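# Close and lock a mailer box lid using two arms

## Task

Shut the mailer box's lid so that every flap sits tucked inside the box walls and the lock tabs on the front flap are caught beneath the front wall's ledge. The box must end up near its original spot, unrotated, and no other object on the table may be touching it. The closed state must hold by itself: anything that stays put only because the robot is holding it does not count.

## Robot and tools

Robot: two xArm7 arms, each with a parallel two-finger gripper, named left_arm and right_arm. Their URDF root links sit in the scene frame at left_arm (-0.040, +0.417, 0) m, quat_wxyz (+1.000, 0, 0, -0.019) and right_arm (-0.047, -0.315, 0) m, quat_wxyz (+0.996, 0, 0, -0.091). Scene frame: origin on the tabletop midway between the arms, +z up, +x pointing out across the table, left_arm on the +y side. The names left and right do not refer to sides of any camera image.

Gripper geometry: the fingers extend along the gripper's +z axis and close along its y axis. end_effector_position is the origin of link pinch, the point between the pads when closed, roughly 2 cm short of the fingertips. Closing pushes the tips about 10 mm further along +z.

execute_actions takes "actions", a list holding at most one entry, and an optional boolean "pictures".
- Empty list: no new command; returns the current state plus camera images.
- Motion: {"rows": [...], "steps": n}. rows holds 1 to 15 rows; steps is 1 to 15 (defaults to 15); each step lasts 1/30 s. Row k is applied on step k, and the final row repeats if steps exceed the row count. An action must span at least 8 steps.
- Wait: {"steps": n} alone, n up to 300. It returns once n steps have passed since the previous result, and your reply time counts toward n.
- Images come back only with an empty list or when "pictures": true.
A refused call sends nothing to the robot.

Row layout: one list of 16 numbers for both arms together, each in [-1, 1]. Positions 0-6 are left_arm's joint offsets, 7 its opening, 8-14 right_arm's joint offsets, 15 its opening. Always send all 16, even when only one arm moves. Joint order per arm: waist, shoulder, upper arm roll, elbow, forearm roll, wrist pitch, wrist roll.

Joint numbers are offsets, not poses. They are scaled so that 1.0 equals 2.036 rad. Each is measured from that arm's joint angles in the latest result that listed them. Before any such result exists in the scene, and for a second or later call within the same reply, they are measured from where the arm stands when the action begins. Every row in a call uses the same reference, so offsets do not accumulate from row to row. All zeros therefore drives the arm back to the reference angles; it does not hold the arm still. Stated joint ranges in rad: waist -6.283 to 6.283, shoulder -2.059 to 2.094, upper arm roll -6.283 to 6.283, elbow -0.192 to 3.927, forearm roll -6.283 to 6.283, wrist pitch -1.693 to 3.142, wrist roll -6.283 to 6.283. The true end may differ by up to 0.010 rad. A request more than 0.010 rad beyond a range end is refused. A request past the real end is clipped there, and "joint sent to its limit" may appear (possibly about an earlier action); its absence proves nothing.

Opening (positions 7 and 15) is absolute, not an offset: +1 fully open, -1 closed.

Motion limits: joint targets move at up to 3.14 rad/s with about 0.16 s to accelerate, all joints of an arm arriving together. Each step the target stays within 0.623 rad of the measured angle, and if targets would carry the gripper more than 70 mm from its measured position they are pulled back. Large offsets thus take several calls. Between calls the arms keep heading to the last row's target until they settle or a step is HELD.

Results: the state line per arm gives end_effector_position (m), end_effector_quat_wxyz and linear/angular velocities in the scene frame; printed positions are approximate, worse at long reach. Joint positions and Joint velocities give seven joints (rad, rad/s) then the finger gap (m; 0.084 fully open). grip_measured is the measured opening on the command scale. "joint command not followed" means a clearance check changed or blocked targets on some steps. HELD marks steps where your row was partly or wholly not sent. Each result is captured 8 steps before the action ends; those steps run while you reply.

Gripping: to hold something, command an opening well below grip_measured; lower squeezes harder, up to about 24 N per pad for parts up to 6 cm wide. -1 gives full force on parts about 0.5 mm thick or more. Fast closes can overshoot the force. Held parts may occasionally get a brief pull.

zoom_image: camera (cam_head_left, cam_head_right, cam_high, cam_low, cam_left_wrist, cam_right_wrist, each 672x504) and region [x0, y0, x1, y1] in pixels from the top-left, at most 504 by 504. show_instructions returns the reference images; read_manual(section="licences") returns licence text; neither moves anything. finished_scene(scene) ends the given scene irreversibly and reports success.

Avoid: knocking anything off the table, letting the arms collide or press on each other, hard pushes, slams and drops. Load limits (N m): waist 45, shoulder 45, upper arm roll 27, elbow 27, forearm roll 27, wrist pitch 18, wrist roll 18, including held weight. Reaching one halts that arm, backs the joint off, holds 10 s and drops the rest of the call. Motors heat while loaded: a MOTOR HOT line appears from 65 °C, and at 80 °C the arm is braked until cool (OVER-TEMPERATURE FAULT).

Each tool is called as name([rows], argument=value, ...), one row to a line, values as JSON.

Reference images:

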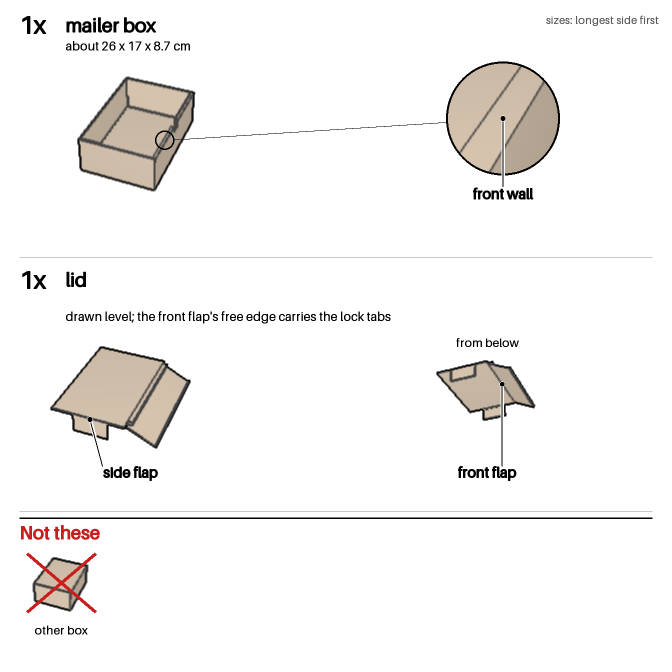

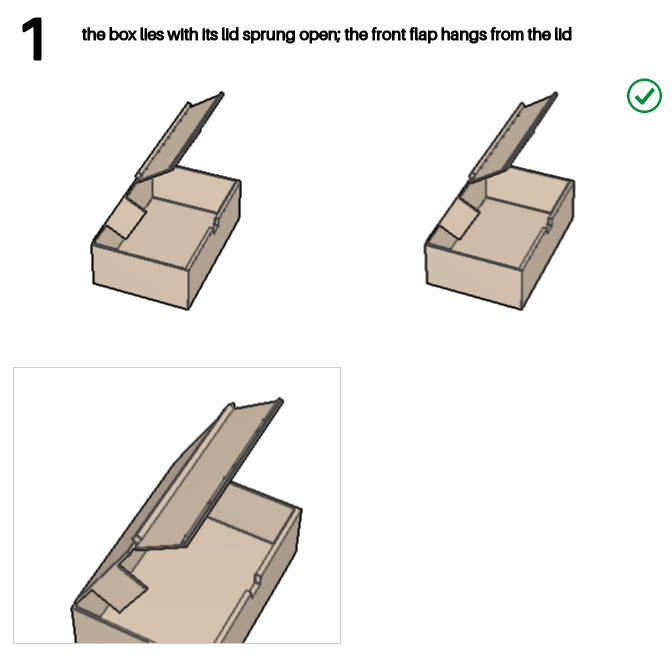

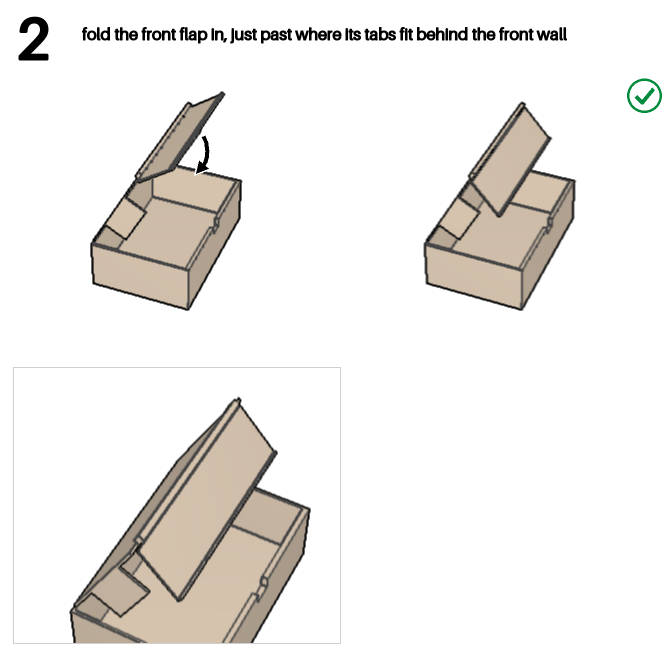

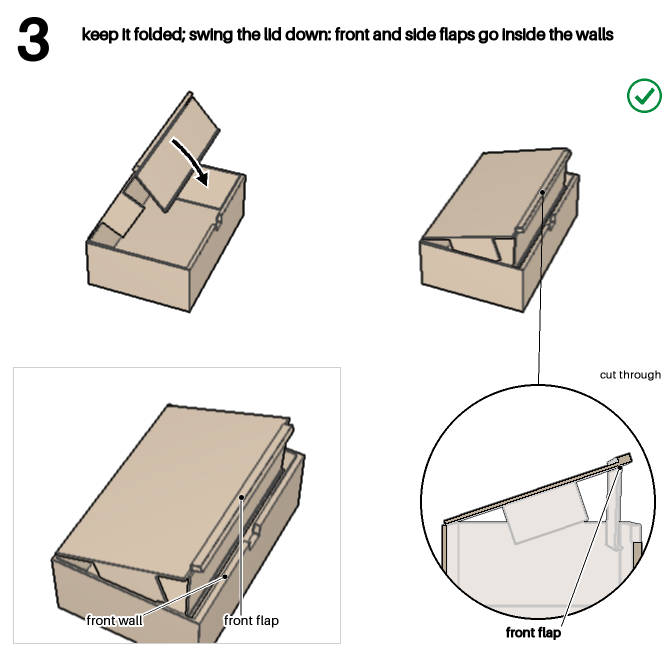

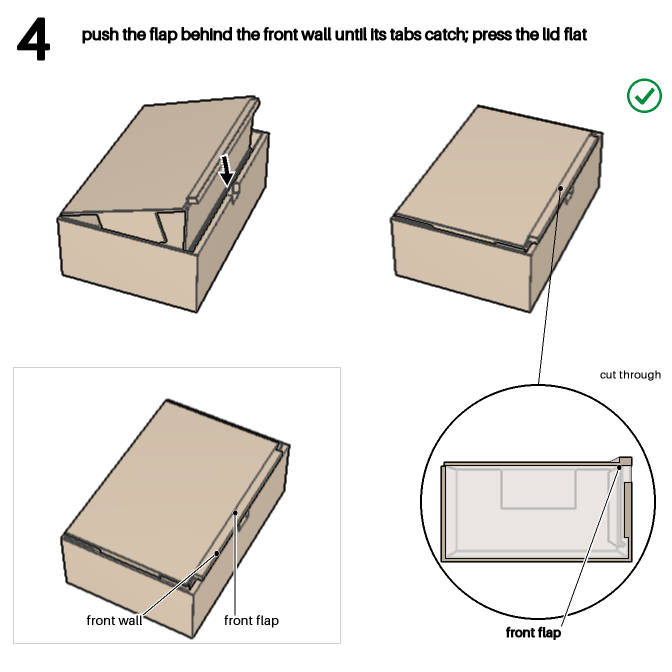

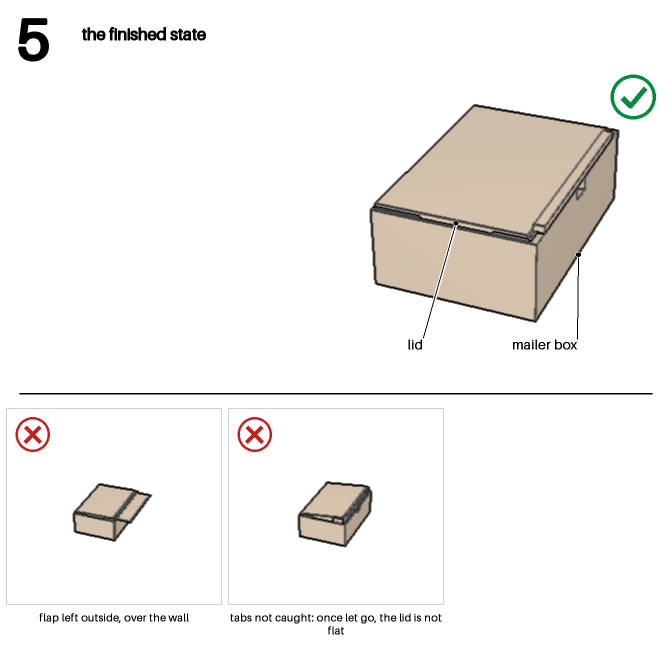

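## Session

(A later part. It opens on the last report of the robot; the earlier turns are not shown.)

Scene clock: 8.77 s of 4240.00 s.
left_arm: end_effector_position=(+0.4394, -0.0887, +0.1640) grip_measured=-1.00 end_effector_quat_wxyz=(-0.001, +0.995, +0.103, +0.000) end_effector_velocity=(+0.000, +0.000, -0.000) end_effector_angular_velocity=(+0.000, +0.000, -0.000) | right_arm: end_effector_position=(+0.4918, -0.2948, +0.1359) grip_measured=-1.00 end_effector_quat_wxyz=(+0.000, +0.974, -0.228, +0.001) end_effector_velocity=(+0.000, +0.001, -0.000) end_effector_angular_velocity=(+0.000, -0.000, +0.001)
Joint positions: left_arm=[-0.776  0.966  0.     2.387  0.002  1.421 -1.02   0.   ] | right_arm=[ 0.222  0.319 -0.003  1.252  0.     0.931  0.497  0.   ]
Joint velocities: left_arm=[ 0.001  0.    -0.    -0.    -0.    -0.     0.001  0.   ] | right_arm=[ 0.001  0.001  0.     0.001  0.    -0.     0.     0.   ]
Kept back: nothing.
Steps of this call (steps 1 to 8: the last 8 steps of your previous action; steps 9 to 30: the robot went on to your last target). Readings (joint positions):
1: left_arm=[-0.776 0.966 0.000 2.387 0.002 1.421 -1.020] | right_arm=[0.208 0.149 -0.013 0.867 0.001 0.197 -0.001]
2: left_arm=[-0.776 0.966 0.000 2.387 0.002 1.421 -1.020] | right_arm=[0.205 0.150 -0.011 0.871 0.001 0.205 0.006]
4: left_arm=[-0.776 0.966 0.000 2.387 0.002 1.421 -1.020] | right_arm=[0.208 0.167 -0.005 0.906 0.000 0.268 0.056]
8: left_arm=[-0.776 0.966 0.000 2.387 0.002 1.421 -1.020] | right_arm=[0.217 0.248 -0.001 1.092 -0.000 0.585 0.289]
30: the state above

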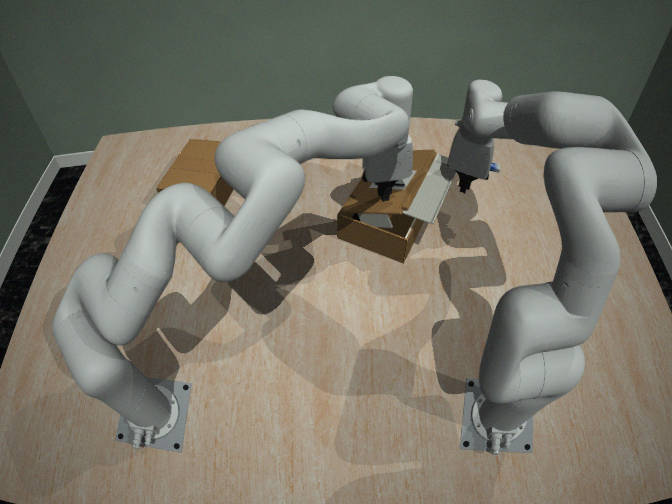

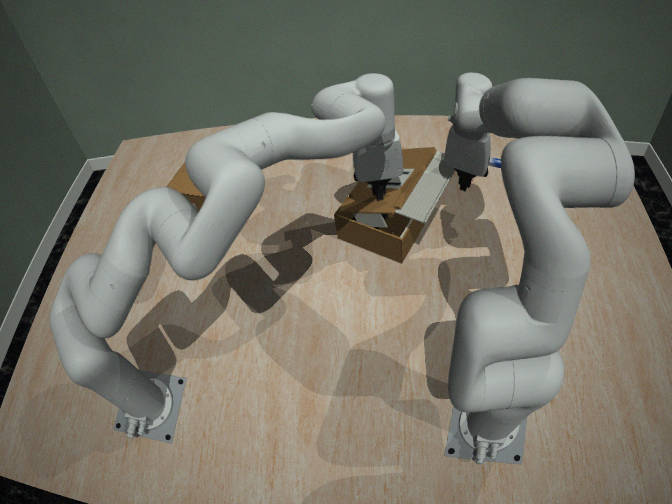

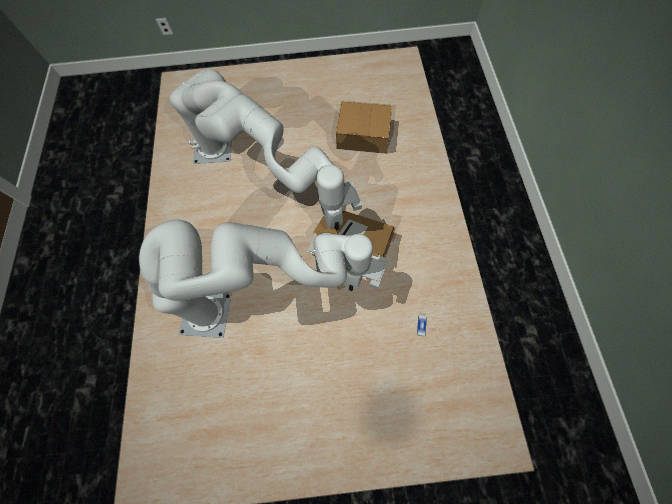

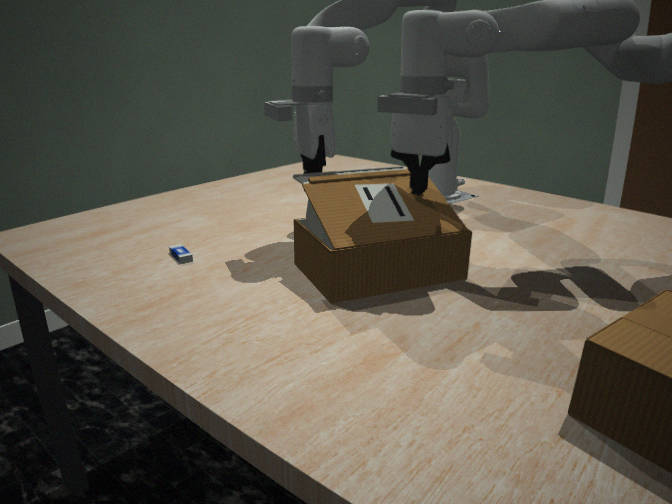

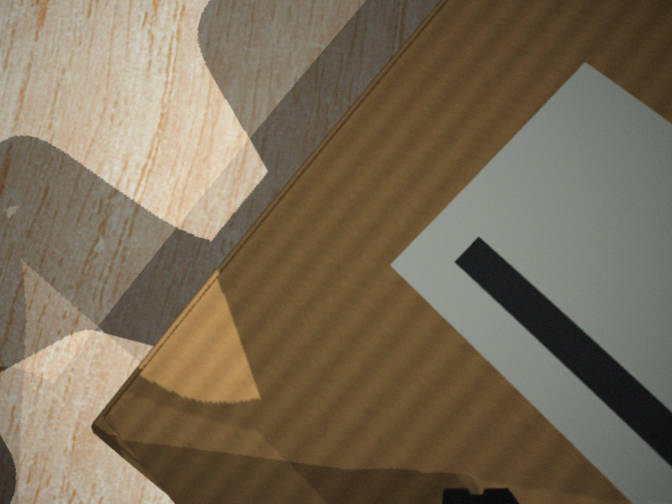

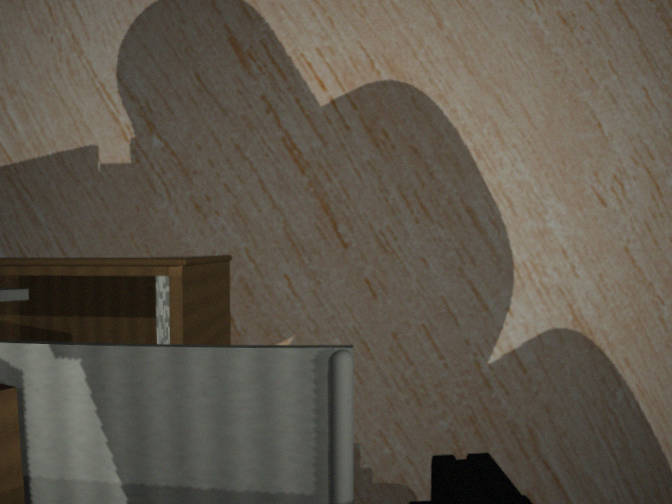

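execute_actions([
  {"rows":[[0,0,0,0,0,0,0,-1,0.01,0,0,0,0,0,0.01,-1],[0,0,0,0,0,0,0,-1,0.013,0,0,0,0,0,0.013,-1],[0,0,0,0,0,0,0,-1,0.016,0,0,0,0,0,0.016,-1],[0,0,0,0,0,0,0,-1,0.019,0,0,0,0,0,0.019,-1],[0,0,0,0,0,0,0,-1,0.022,0,0,0,0,0,0.022,-1],[0,0,0,0,0,0,0,-1,0.025,0,0,0,0,0,0.025,-1],[0,0,0,0,0,0,0,-1,0.028,0,0,0,0,0,0.028,-1],[0,0,0,0,0,0,0,-1,0.031,0,0,0,0,0,0.031,-1],[0,0,0,0,0,0,0,-1,0.034,0,0,0,0,0,0.034,-1],[0,0,0,0,0,0,0,-1,0.037,0,0,0,0,0,0.037,-1]]},
])

execute_actions([
  {"steps":15},
], pictures=true)

Scene clock: 10.77 s of 4240.00 s.
left_arm: end_effector_position=(+0.4394, -0.0886, +0.1640) grip_measured=-1.00 end_effector_quat_wxyz=(-0.001, +0.995, +0.103, +0.001) end_effector_velocity=(+0.003, +0.005, +0.001) end_effector_angular_velocity=(+0.013, -0.005, +0.003) | right_arm: end_effector_position=(+0.4908, -0.2756, +0.1359) grip_measured=-1.00 end_effector_quat_wxyz=(+0.000, +0.974, -0.228, +0.001) end_effector_velocity=(-0.009, +0.107, -0.001) end_effector_angular_velocity=(-0.006, +0.003, +0.019)
Joint positions: left_arm=[-0.776  0.966  0.     2.387  0.002  1.422 -1.02   0.   ] | right_arm=[ 0.257  0.319 -0.003  1.252  0.     0.931  0.532  0.   ]
Joint velocities: left_arm=[ 0.    -0.002  0.007  0.001  0.006  0.009  0.     0.   ] | right_arm=[ 0.197 -0.     0.005 -0.002 -0.009  0.003  0.188  0.   ]
Steps of this call (steps 1 to 15: the robot went on to your last target; steps 16 to 53: nothing new was sent; steps 54 to 60: the first 7 steps of this action). Readings (joint positions):
54: left_arm=[-0.776 0.966 0.000 2.387 0.002 1.421 -1.020] | right_arm=[0.222 0.319 -0.004 1.252 0.000 0.931 0.498]
55: left_arm=[-0.776 0.966 0.000 2.387 0.002 1.421 -1.020] | right_arm=[0.225 0.319 -0.005 1.252 0.000 0.931 0.501]
57: left_arm=[-0.776 0.966 0.000 2.387 0.002 1.421 -1.020] | right_arm=[0.236 0.319 -0.005 1.252 0.000 0.931 0.513]
60: the state above

Scene clock: 11.27 s of 4240.00 s.
left_arm: end_effector_position=(+0.4394, -0.0887, +0.1639) grip_measured=-1.00 end_effector_quat_wxyz=(-0.001, +0.995, +0.103, +0.000) end_effector_velocity=(+0.001, +0.000, +0.001) end_effector_angular_velocity=(-0.001, -0.000, +0.000) | right_arm: end_effector_position=(+0.4889, -0.2547, +0.1359) grip_measured=-1.00 end_effector_quat_wxyz=(+0.000, +0.974, -0.229, +0.001) end_effector_velocity=(+0.000, +0.001, +0.000) end_effector_angular_velocity=(-0.000, -0.001, +0.000)
Joint positions: left_arm=[-0.776  0.966  0.     2.387  0.002  1.421 -1.02   0.   ] | right_arm=[ 0.297  0.319 -0.004  1.252  0.     0.931  0.572  0.   ]
Joint velocities: left_arm=[ 0.001 -0.001  0.     0.001 -0.001  0.001  0.001  0.   ] | right_arm=[ 0.002  0.    -0.     0.001 -0.    -0.001  0.002  0.   ]
Kept back: nothing.
Steps of this call (steps 1 to 8: the last 8 steps of your previous action; steps 9 to 15: the robot went on to your last target). Readings (joint positions):
1: left_arm=[-0.776 0.966 0.001 2.387 0.002 1.422 -1.020] | right_arm=[0.263 0.319 -0.003 1.252 -0.000 0.931 0.538]
2: left_arm=[-0.776 0.966 0.001 2.387 0.002 1.422 -1.020] | right_arm=[0.269 0.319 -0.003 1.252 -0.000 0.931 0.544]
4: left_arm=[-0.776 0.966 0.001 2.387 0.002 1.422 -1.020] | right_arm=[0.281 0.319 -0.004 1.252 -0.000 0.931 0.556]
8: left_arm=[-0.776 0.966 0.000 2.387 0.002 1.422 -1.020] | right_arm=[0.295 0.319 -0.002 1.252 0.000 0.931 0.569]
15: the state above

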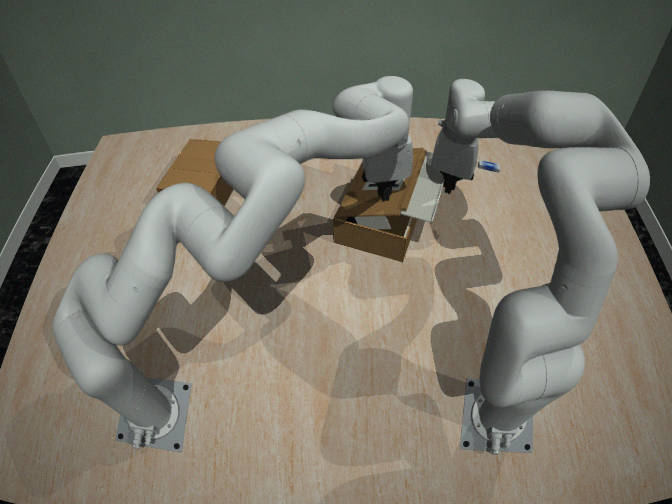

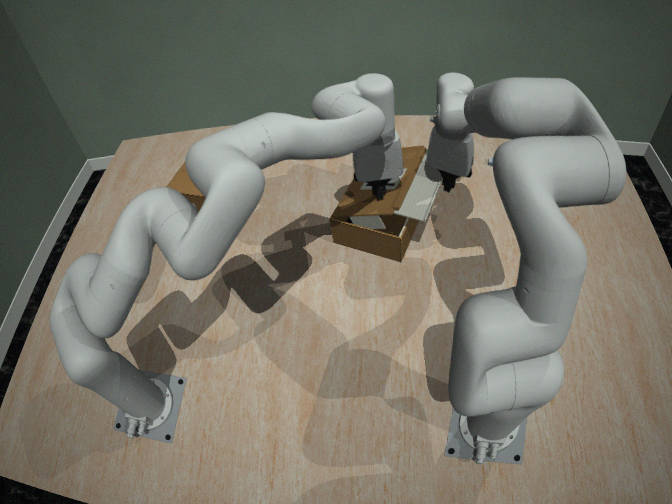

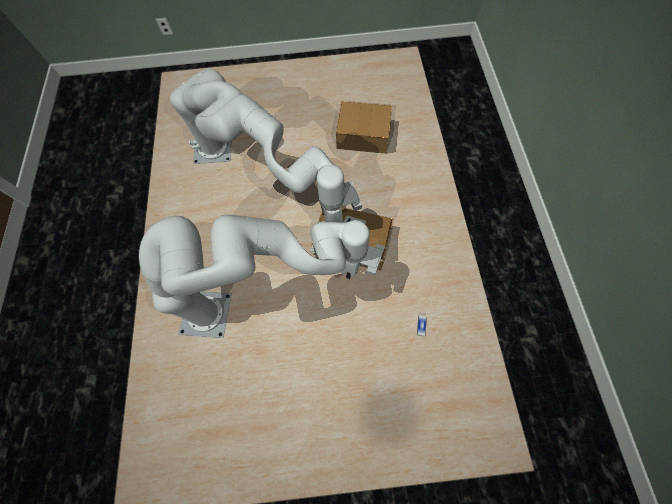

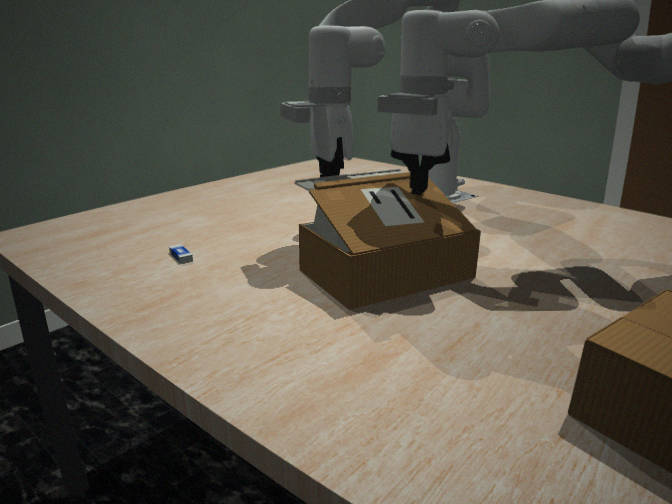

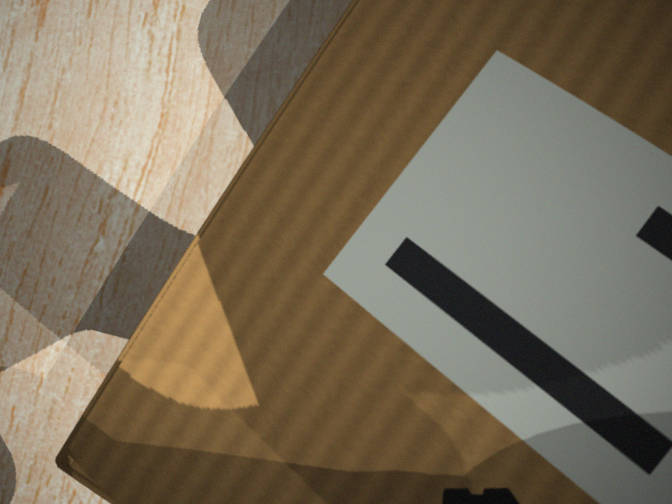

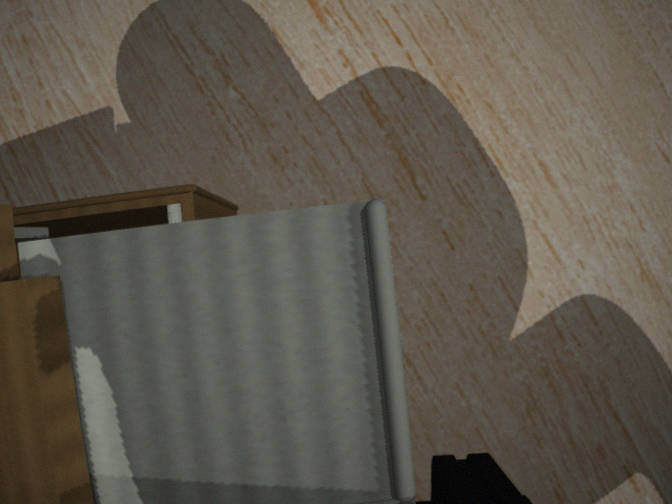

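execute_actions([
  {"rows":[[0,0,0,0,0,0,0,-1,-0.01,-0.035,0,0.046,0,0.082,0,-1],[0,0,0,0,0,0,0,-1,-0.01,-0.035,0,0.046,0,0.082,0,-1],[0,0,0,0,0,0,0,-1,-0.01,-0.035,0,0.046,0,0.082,0,-1],[0,0,0,0,0,0,0,-1,-0.01,-0.035,0,0.046,0,0.082,0,-1],[0,0,0,0,0,0,0,-1,-0.01,-0.035,0,0.046,0,0.082,0,-1],[0,0,0,0,0,0,0,-1,-0.01,-0.035,0,0.046,0,0.082,0,-1],[0,0,0,0,0,0,0,-1,-0.01,-0.035,0,0.046,0,0.082,0,-1],[0,0,0,0,0,0,0,-1,-0.01,-0.035,0,0.046,0,0.082,0,-1],[0,0,0,0,0,0,0,-1,0.054,-0.035,0,0.046,0,0.082,0,-1],[0,0,0,0,0,0,0,-1,0.054,-0.035,0,0.046,0,0.082,0,-1],[0,0,0,0,0,0,0,-1,0.054,-0.035,0,0.046,0,0.082,0,-1],[0,0,0,0,0,0,0,-1,0.054,-0.035,0,0.046,0,0.082,0,-1],[0,0,0,0,0,0,0,-1,0.054,-0.035,0,0.046,0,0.082,0,-1],[0,0,0,0,0,0,0,-1,0.054,-0.035,0,0.046,0,0.082,0,-1],[0,0,0,0,0,0,0,-1,0.054,-0.02,0,0.026,0,0.047,0,-1]]},
])

execute_actions([
  {"steps":25},
])

Scene clock: 13.13 s of 4240.00 s.
left_arm: end_effector_position=(+0.4392, -0.0888, +0.1638) grip_measured=-1.00 end_effector_quat_wxyz=(-0.001, +0.995, +0.103, +0.000) end_effector_velocity=(+0.001, +0.000, +0.001) end_effector_angular_velocity=(-0.001, -0.001, +0.003) | right_arm: end_effector_position=(+0.4928, -0.2635, +0.1933) grip_measured=-1.00 end_effector_quat_wxyz=(-0.002, +0.972, -0.237, +0.006) end_effector_velocity=(+0.059, -0.060, +0.291) end_effector_angular_velocity=(+0.015, -0.278, -0.117)
Joint positions: left_arm=[-0.776  0.967  0.     2.386  0.002  1.421 -1.02   0.   ] | right_arm=[ 0.28   0.256 -0.004  1.335  0.     1.067  0.572  0.   ]
Joint velocities: left_arm=[ 0.    -0.001  0.002  0.001 -0.002  0.001 -0.001  0.   ] | right_arm=[-0.079 -0.299 -0.041  0.384 -0.002  0.406 -0.     0.   ]
Steps of this call (steps 1 to 15: the robot went on to your last target; steps 16 to 49: nothing new was sent; steps 50 to 56: the first 7 steps of this action). Readings (joint positions):
50: left_arm=[-0.776 0.966 0.000 2.387 0.002 1.421 -1.020] | right_arm=[0.297 0.318 -0.003 1.252 0.000 0.932 0.573]
51: left_arm=[-0.776 0.966 0.000 2.387 0.002 1.421 -1.020] | right_arm=[0.296 0.317 -0.003 1.255 0.000 0.940 0.573]
53: left_arm=[-0.776 0.967 0.000 2.386 0.002 1.421 -1.020] | right_arm=[0.291 0.299 -0.001 1.278 0.000 0.993 0.572]
56: the state above

Scene clock: 13.97 s of 4240.00 s.
left_arm: end_effector_position=(+0.4393, -0.0887, +0.1639) grip_measured=-1.00 end_effector_quat_wxyz=(-0.001, +0.995, +0.103, +0.000) end_effector_velocity=(+0.000, +0.000, +0.000) end_effector_angular_velocity=(-0.001, +0.000, -0.001) | right_arm: end_effector_position=(+0.4797, -0.1963, +0.1722) grip_measured=-1.00 end_effector_quat_wxyz=(+0.000, +0.985, -0.175, +0.000) end_effector_velocity=(-0.002, +0.001, -0.003) end_effector_angular_velocity=(-0.001, +0.006, +0.003)
Joint positions: left_arm=[-0.776  0.966  0.     2.387  0.002  1.421 -1.02   0.   ] | right_arm=[ 0.406  0.278 -0.004  1.305  0.     1.027  0.572  0.   ]
Joint velocities: left_arm=[ 0.001 -0.    -0.     0.    -0.    -0.     0.001  0.   ] | right_arm=[ 0.003  0.003 -0.    -0.004 -0.    -0.001 -0.001  0.   ]
Kept back: nothing.
Steps of this call (steps 1 to 8: the last 8 steps of your previous action; steps 9 to 25: the robot went on to your last target). Readings (joint positions):
1: left_arm=[-0.776 0.967 0.000 2.386 0.002 1.421 -1.020] | right_arm=[0.278 0.248 -0.005 1.345 0.000 1.078 0.572]
2: left_arm=[-0.776 0.967 0.000 2.386 0.002 1.421 -1.020] | right_arm=[0.277 0.245 -0.005 1.348 0.000 1.085 0.572]
4: left_arm=[-0.776 0.966 0.000 2.387 0.002 1.421 -1.020] | right_arm=[0.299 0.247 -0.012 1.345 -0.000 1.093 0.572]
8: left_arm=[-0.776 0.966 0.000 2.387 0.002 1.421 -1.020] | right_arm=[0.391 0.250 0.006 1.343 0.001 1.097 0.572]
25: the state above

execute_actions([
  {"rows":[[0,-0.1,0,0,0,0,0,0,0,0,0,0,0,0,0,-1],[0,-0.1,0,0,0,0,0,0,0,0,0,0,0,0,0,-1],[0,-0.1,0,0,0,0,0,0,0,0,0,0,0,0,0,-1],[0,-0.1,0,0,0,0,0,0,0,0,0,0,0,0,0,-1],[0,-0.1,0,0,0,0,0,0,0,0,0,0,0,0,0,-1],[-0.031,-0.45,0,-0.83,0,-0.65,-0.27,0,0,0,0,0,0,0,0,-1]]},
])

execute_actions([
  {"steps":60},
])

execute_actions([
  {"rows":[[0,0.277,0,0,0,-0.646,0,0,0,0,0,0,0,0,0,-1]]},
])

execute_actions([
  {"steps":50},
], pictures=true)

Scene clock: 15.00 s of 4240.00 s.
left_arm: end_effector_position=(+0.4448, -0.0947, +0.2404) grip_measured=-0.04 end_effector_quat_wxyz=(+0.044, +0.993, +0.106, +0.035) end_effector_velocity=(+0.034, -0.052, +0.505) end_effector_angular_velocity=(-0.695, -0.622, +0.295) | right_arm: end_effector_position=(+0.4797, -0.1963, +0.1722) grip_measured=-1.00 end_effector_quat_wxyz=(+0.000, +0.985, -0.175, +0.001) end_effector_velocity=(-0.000, -0.001, -0.000) end_effector_angular_velocity=(-0.001, +0.001, -0.002)
Joint positions: left_arm=[-0.777  0.855  0.001  2.381  0.002  1.414 -1.027  0.043] | right_arm=[ 0.406  0.278 -0.004  1.305  0.     1.027  0.572  0.   ]
Joint velocities: left_arm=[-0.023 -0.846  0.01  -0.29   0.003 -0.375 -0.315  0.022] | right_arm=[-0.001  0.    -0.001 -0.    -0.     0.001  0.001  0.   ]
Steps of this call (steps 1 to 15: the robot went on to your last target; steps 16 to 24: nothing new was sent; steps 25 to 31: the first 7 steps of this action). Readings (joint positions):
25: left_arm=[-0.776 0.966 0.000 2.386 0.002 1.421 -1.020] | right_arm=[0.407 0.278 -0.004 1.305 0.000 1.027 0.572]
26: left_arm=[-0.776 0.962 0.000 2.385 0.002 1.422 -1.020] | right_arm=[0.407 0.278 -0.004 1.305 0.000 1.027 0.572]
28: left_arm=[-0.776 0.930 0.001 2.378 0.002 1.423 -1.020] | right_arm=[0.406 0.278 -0.004 1.305 0.000 1.027 0.572]
31: the state above

Scene clock: 17.00 s of 4240.00 s.
left_arm: end_effector_position=(+0.3002, +0.0089, +0.1554) grip_measured=-0.01 end_effector_quat_wxyz=(+0.254, +0.906, +0.326, +0.093) end_effector_velocity=(-0.000, +0.000, -0.001) end_effector_angular_velocity=(+0.001, +0.000, -0.000) | right_arm: end_effector_position=(+0.4797, -0.1963, +0.1722) grip_measured=-1.00 end_effector_quat_wxyz=(+0.000, +0.985, -0.175, +0.000) end_effector_velocity=(-0.000, +0.001, +0.000) end_effector_angular_velocity=(+0.000, -0.000, +0.001)
Joint positions: left_arm=[-0.839  0.05   0.     0.697  0.002  0.098 -1.57   0.044] | right_arm=[ 0.406  0.278 -0.004  1.305  0.     1.027  0.572  0.   ]
Joint velocities: left_arm=[ 0.     0.     0.    -0.001  0.001 -0.001 -0.    -0.   ] | right_arm=[ 0.001 -0.     0.     0.001  0.     0.001  0.     0.   ]
Kept back: nothing.
Steps of this call (steps 1 to 8: the last 8 steps of your previous action; steps 9 to 60: the robot went on to your last target). Readings (joint positions):
1: left_arm=[-0.778 0.825 0.001 2.363 0.002 1.394 -1.044] | right_arm=[0.406 0.278 -0.004 1.305 0.000 1.027 0.572]
2: left_arm=[-0.781 0.791 0.002 2.330 0.002 1.360 -1.073] | right_arm=[0.406 0.278 -0.004 1.305 0.000 1.027 0.572]
4: left_arm=[-0.789 0.719 0.001 2.249 0.002 1.283 -1.139] | right_arm=[0.406 0.278 -0.005 1.305 0.000 1.027 0.572]
8: left_arm=[-0.801 0.573 0.002 2.098 0.003 1.138 -1.242] | right_arm=[0.405 0.276 -0.006 1.307 0.000 1.026 0.572]
60: the state above
All arms were judged still, so your last target was given up. Only a new action makes them travel on or press farther. Fingers that are still opening or closing keep moving.

Scene clock: 17.23 s of 4240.00 s.
left_arm: end_effector_position=(+0.3074, +0.0002, +0.0989) grip_measured=-0.01 end_effector_quat_wxyz=(+0.269, +0.902, +0.325, +0.098) end_effector_velocity=(+0.013, -0.013, -0.418) end_effector_angular_velocity=(-0.175, -0.143, +0.005) | right_arm: end_effector_position=(+0.4797, -0.1963, +0.1722) grip_measured=-1.00 end_effector_quat_wxyz=(+0.000, +0.985, -0.175, +0.000) end_effector_velocity=(+0.000, +0.001, +0.000) end_effector_angular_velocity=(+0.000, -0.001, +0.001)
Joint positions: left_arm=[-0.839  0.235  0.     0.697  0.002 -0.118 -1.57   0.044] | right_arm=[ 0.406  0.278 -0.004  1.305  0.     1.027  0.572  0.   ]
Joint velocities: left_arm=[ 0.002  1.31   0.003 -0.076 -0.002 -1.611 -0.    -0.   ] | right_arm=[ 0.001  0.     0.     0.    -0.    -0.001  0.     0.   ]
Steps of this call (steps 1 to 7: the first 7 steps of this action). Readings (joint positions):
1: left_arm=[-0.839 0.051 0.000 0.697 0.002 0.097 -1.570] | right_arm=[0.406 0.278 -0.004 1.305 0.000 1.027 0.572]
2: left_arm=[-0.839 0.056 0.000 0.698 0.002 0.089 -1.570] | right_arm=[0.406 0.278 -0.004 1.305 0.000 1.027 0.572]
4: left_arm=[-0.840 0.103 0.000 0.702 0.002 0.029 -1.570] | right_arm=[0.406 0.278 -0.004 1.305 0.000 1.027 0.572]
7: the state above

Scene clock: 18.90 s of 4240.00 s.
left_arm: end_effector_position=(+0.3310, -0.0287, +0.1471) grip_measured=-0.01 end_effector_quat_wxyz=(+0.569, +0.749, +0.270, +0.206) end_effector_velocity=(-0.000, +0.000, -0.000) end_effector_angular_velocity=(+0.001, -0.001, -0.000) | right_arm: end_effector_position=(+0.4797, -0.1963, +0.1722) grip_measured=-1.00 end_effector_quat_wxyz=(+0.000, +0.985, -0.175, +0.000) end_effector_velocity=(-0.000, +0.000, -0.000) end_effector_angular_velocity=(-0.000, +0.000, +0.000)
Joint positions: left_arm=[-0.839  0.614  0.     0.697  0.002 -1.217 -1.57   0.044] | right_arm=[ 0.406  0.278 -0.004  1.305  0.     1.027  0.572  0.   ]
Joint velocities: left_arm=[-0.001  0.     0.001 -0.    -0.001 -0.     0.001  0.   ] | right_arm=[ 0.     0.001 -0.    -0.    -0.    -0.001  0.     0.   ]
Kept back: nothing.
Steps of this call (steps 1 to 8: the last 8 steps of your previous action; steps 9 to 45: the robot went on to your last target; steps 46 to 50: nothing new was sent). Readings (joint positions):
1: left_arm=[-0.839 0.278 0.000 0.695 0.002 -0.176 -1.570] | right_arm=[0.406 0.278 -0.004 1.305 0.000 1.027 0.572]
2: left_arm=[-0.839 0.322 0.000 0.695 0.002 -0.243 -1.570] | right_arm=[0.406 0.278 -0.004 1.305 0.000 1.027 0.572]
4: left_arm=[-0.839 0.415 0.000 0.697 0.002 -0.408 -1.570] | right_arm=[0.406 0.278 -0.004 1.305 0.000 1.027 0.572]
8: left_arm=[-0.839 0.556 0.001 0.694 0.002 -0.781 -1.570] | right_arm=[0.406 0.278 -0.004 1.305 0.000 1.027 0.572]
50: the state above
All arms were judged still, so your last target was given up. Only a new action makes them travel on or press farther. Fingers that are still opening or closing keep moving.

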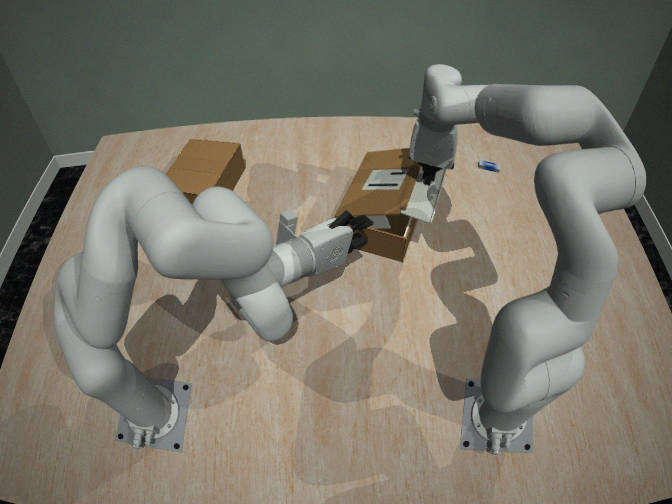

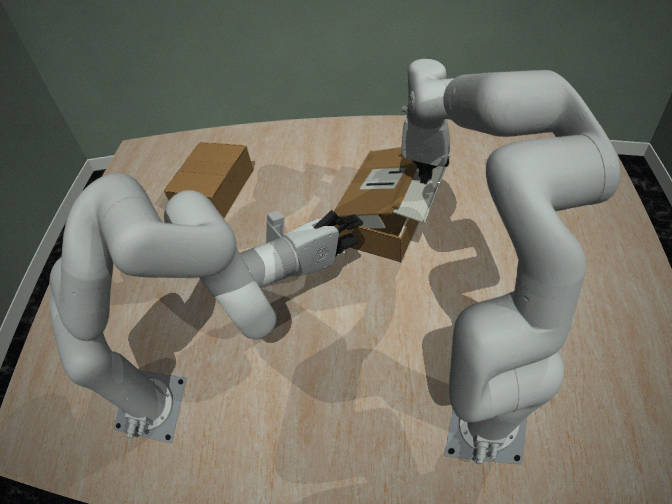

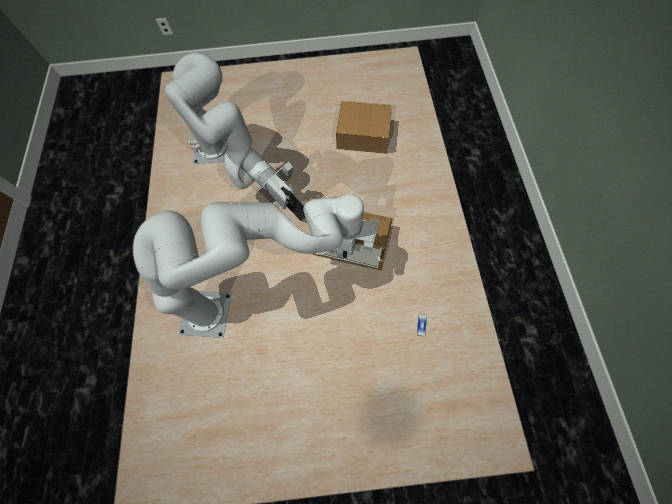

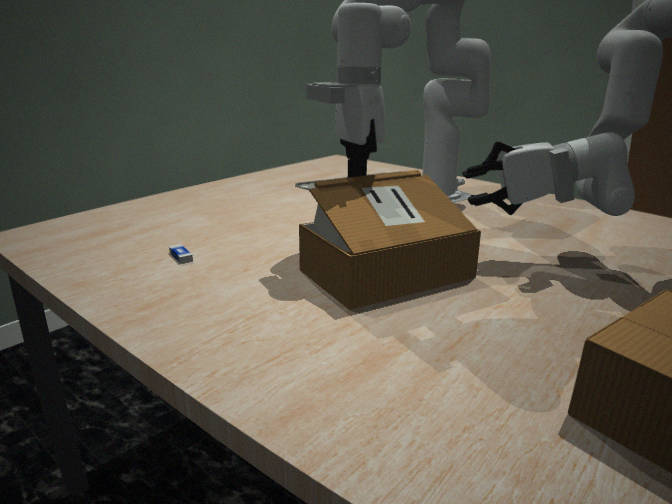

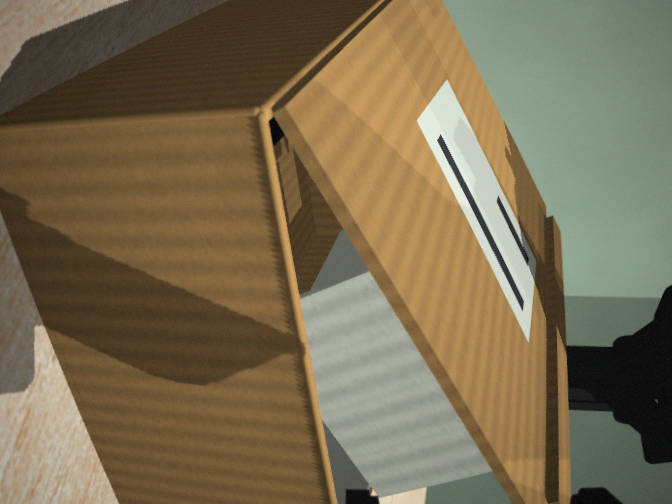

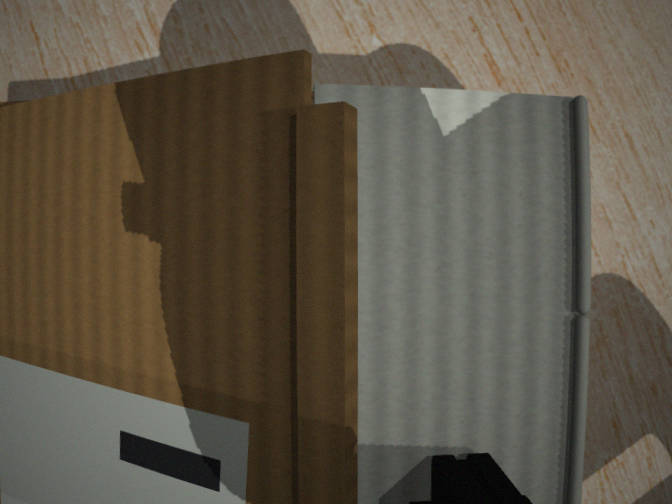

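execute_actions([
  {"rows":[[-0.009,-0.008,0,0,0,0,-0.2,0,0,0,0,0,0,0,0,-1],[-0.009,-0.008,0,0,0,0,-0.2,0,0,0,0,0,0,0,0,-1],[-0.009,-0.008,0,0,0,0,-0.2,0,0,0,0,0,0,0,0,-1],[-0.009,-0.008,0,0,0,0,-0.2,0,0,0,0,0,0,0,0,-1],[-0.009,-0.008,0,0,0,0,-0.2,0,0,0,0,0,0,0,0,-1],[-0.009,-0.008,0,0,0,0,-0.2,0,0,0,0,0,0,0,0,-1],[-0.009,-0.008,0,0,0,0,-0.2,0,0,0,0,0,0,0,0,-1],[-0.009,-0.008,0,0,0,0,-0.2,0,0,0,0,0,0,0,0,-1],[-0.009,0.031,0,0.117,0,0.086,-0.2,0,0,0,0,0,0,0,0,-1]]},
])

execute_actions([
  {"steps":25},
], pictures=true)

zoom_image(camera="cam_head_right", region=[280,120,480,280])

Scene clock: 19.83 s of 4240.00 s.
left_arm: end_effector_position=(+0.3267, -0.0338, +0.1531) grip_measured=-0.01 end_effector_quat_wxyz=(+0.595, +0.708, +0.358, +0.129) end_effector_velocity=(-0.039, -0.046, +0.050) end_effector_angular_velocity=(-1.133, +1.255, +0.348) | right_arm: end_effector_position=(+0.4797, -0.1963, +0.1722) grip_measured=-1.00 end_effector_quat_wxyz=(+0.000, +0.985, -0.175, +0.000) end_effector_velocity=(-0.000, +0.000, -0.001) end_effector_angular_velocity=(+0.000, +0.002, -0.001)
Joint positions: left_arm=[-0.851  0.604  0.     0.697  0.002 -1.217 -1.826  0.044] | right_arm=[ 0.406  0.278 -0.004  1.305  0.     1.027  0.572  0.   ]
Joint velocities: left_arm=[-0.088 -0.08  -0.014  0.006  0.001 -0.003 -1.74  -0.   ] | right_arm=[ 0.     0.001 -0.     0.     0.001  0.001  0.001  0.   ]
Steps of this call (steps 1 to 21: nothing new was sent; steps 22 to 28: the first 7 steps of this action). Readings (joint positions):
22: left_arm=[-0.839 0.614 0.000 0.697 0.002 -1.217 -1.571] | right_arm=[0.406 0.278 -0.004 1.305 0.000 1.027 0.572]
23: left_arm=[-0.840 0.614 0.001 0.697 0.002 -1.217 -1.579] | right_arm=[0.406 0.278 -0.004 1.305 0.000 1.027 0.572]
25: left_arm=[-0.842 0.612 0.001 0.697 0.002 -1.217 -1.641] | right_arm=[0.406 0.278 -0.004 1.305 0.000 1.027 0.572]
28: the state above

Scene clock: 20.67 s of 4240.00 s.
left_arm: end_effector_position=(+0.3662, -0.0895, +0.1568) grip_measured=-0.01 end_effector_quat_wxyz=(+0.600, +0.683, +0.409, +0.081) end_effector_velocity=(+0.001, -0.000, +0.001) end_effector_angular_velocity=(-0.000, -0.002, +0.001) | right_arm: end_effector_position=(+0.4797, -0.1963, +0.1722) grip_measured=-1.00 end_effector_quat_wxyz=(+0.000, +0.985, -0.175, +0.000) end_effector_velocity=(-0.001, -0.001, -0.001) end_effector_angular_velocity=(-0.000, +0.004, -0.002)
Joint positions: left_arm=[-0.858  0.677  0.     0.935  0.002 -1.042 -1.977  0.044] | right_arm=[ 0.406  0.278 -0.004  1.305  0.     1.027  0.572  0.   ]
Joint velocities: left_arm=[ 0.001  0.001 -0.     0.002  0.    -0.     0.002 -0.   ] | right_arm=[-0.002  0.001 -0.    -0.001  0.001  0.002 -0.     0.   ]
Kept back: nothing.
Steps of this call (steps 1 to 8: the last 8 steps of your previous action; steps 9 to 25: the robot went on to your last target). Readings (joint positions):
1: left_arm=[-0.854 0.602 -0.000 0.697 0.002 -1.217 -1.878] | right_arm=[0.406 0.278 -0.004 1.305 0.000 1.027 0.572]
2: left_arm=[-0.856 0.600 -0.000 0.698 0.002 -1.217 -1.917] | right_arm=[0.406 0.278 -0.004 1.305 0.000 1.027 0.572]
4: left_arm=[-0.857 0.608 -0.000 0.721 0.002 -1.197 -1.955] | right_arm=[0.406 0.278 -0.004 1.305 0.000 1.027 0.572]
8: left_arm=[-0.858 0.660 0.001 0.883 0.002 -1.083 -1.974] | right_arm=[0.406 0.278 -0.004 1.305 0.000 1.027 0.572]
25: the state above

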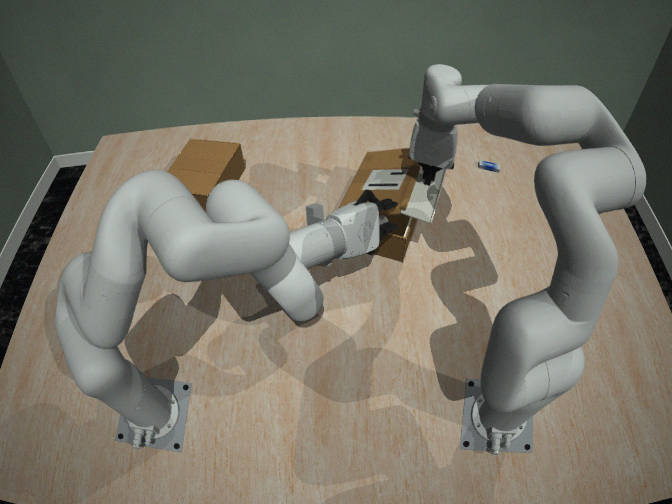

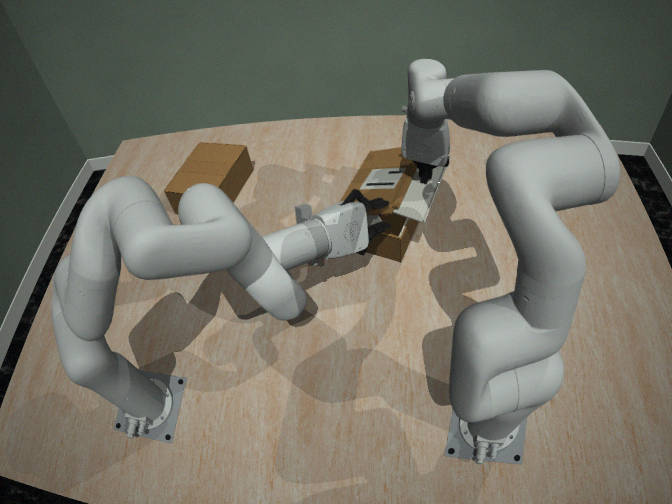

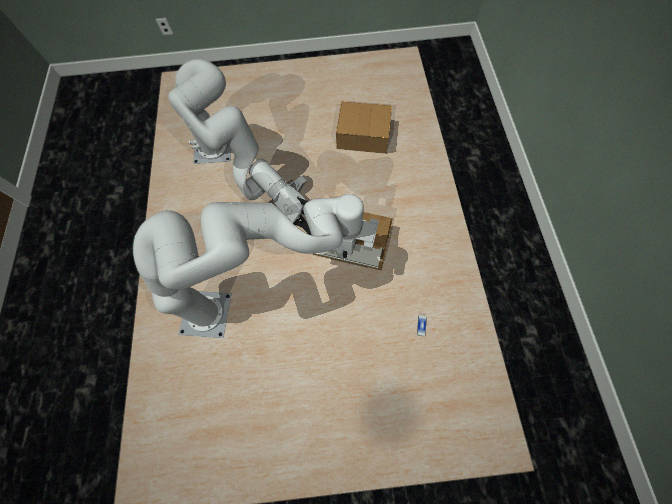

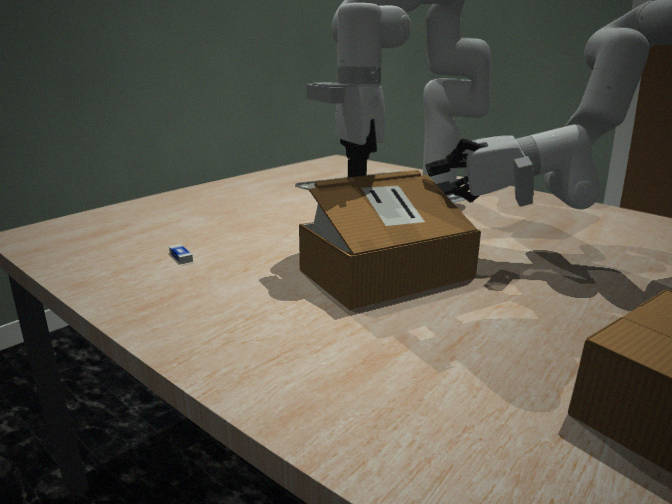

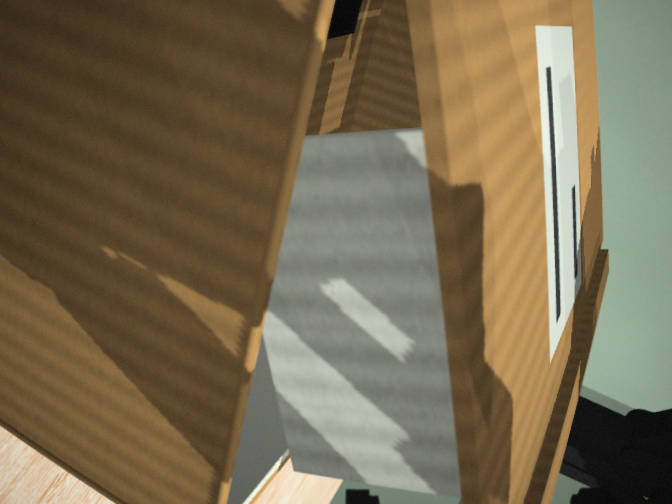

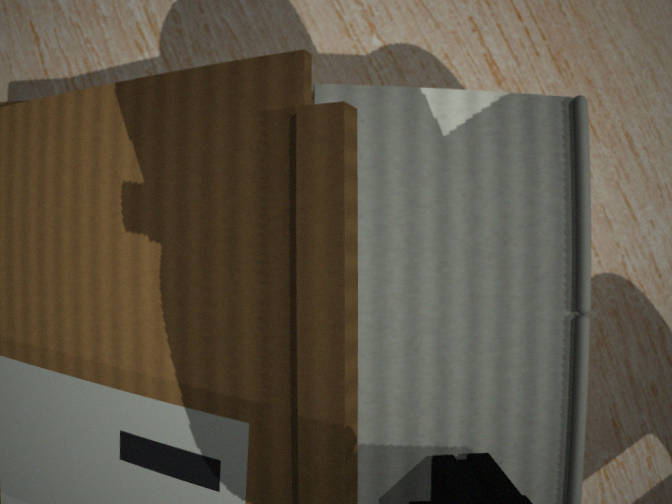

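Region (280, 120, 480, 280) of cam_head_right's 672x504 image, scaled by 2.520, with more detail than that image has; it fills the top 403 rows of this view, and the rest is white.

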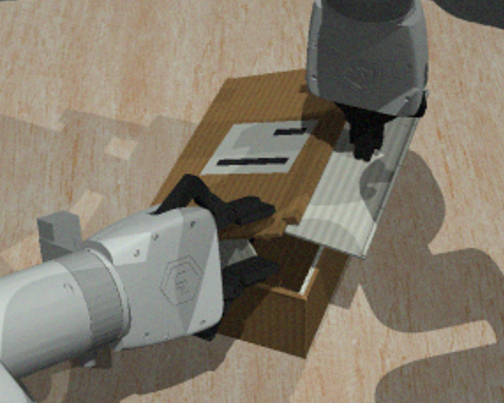

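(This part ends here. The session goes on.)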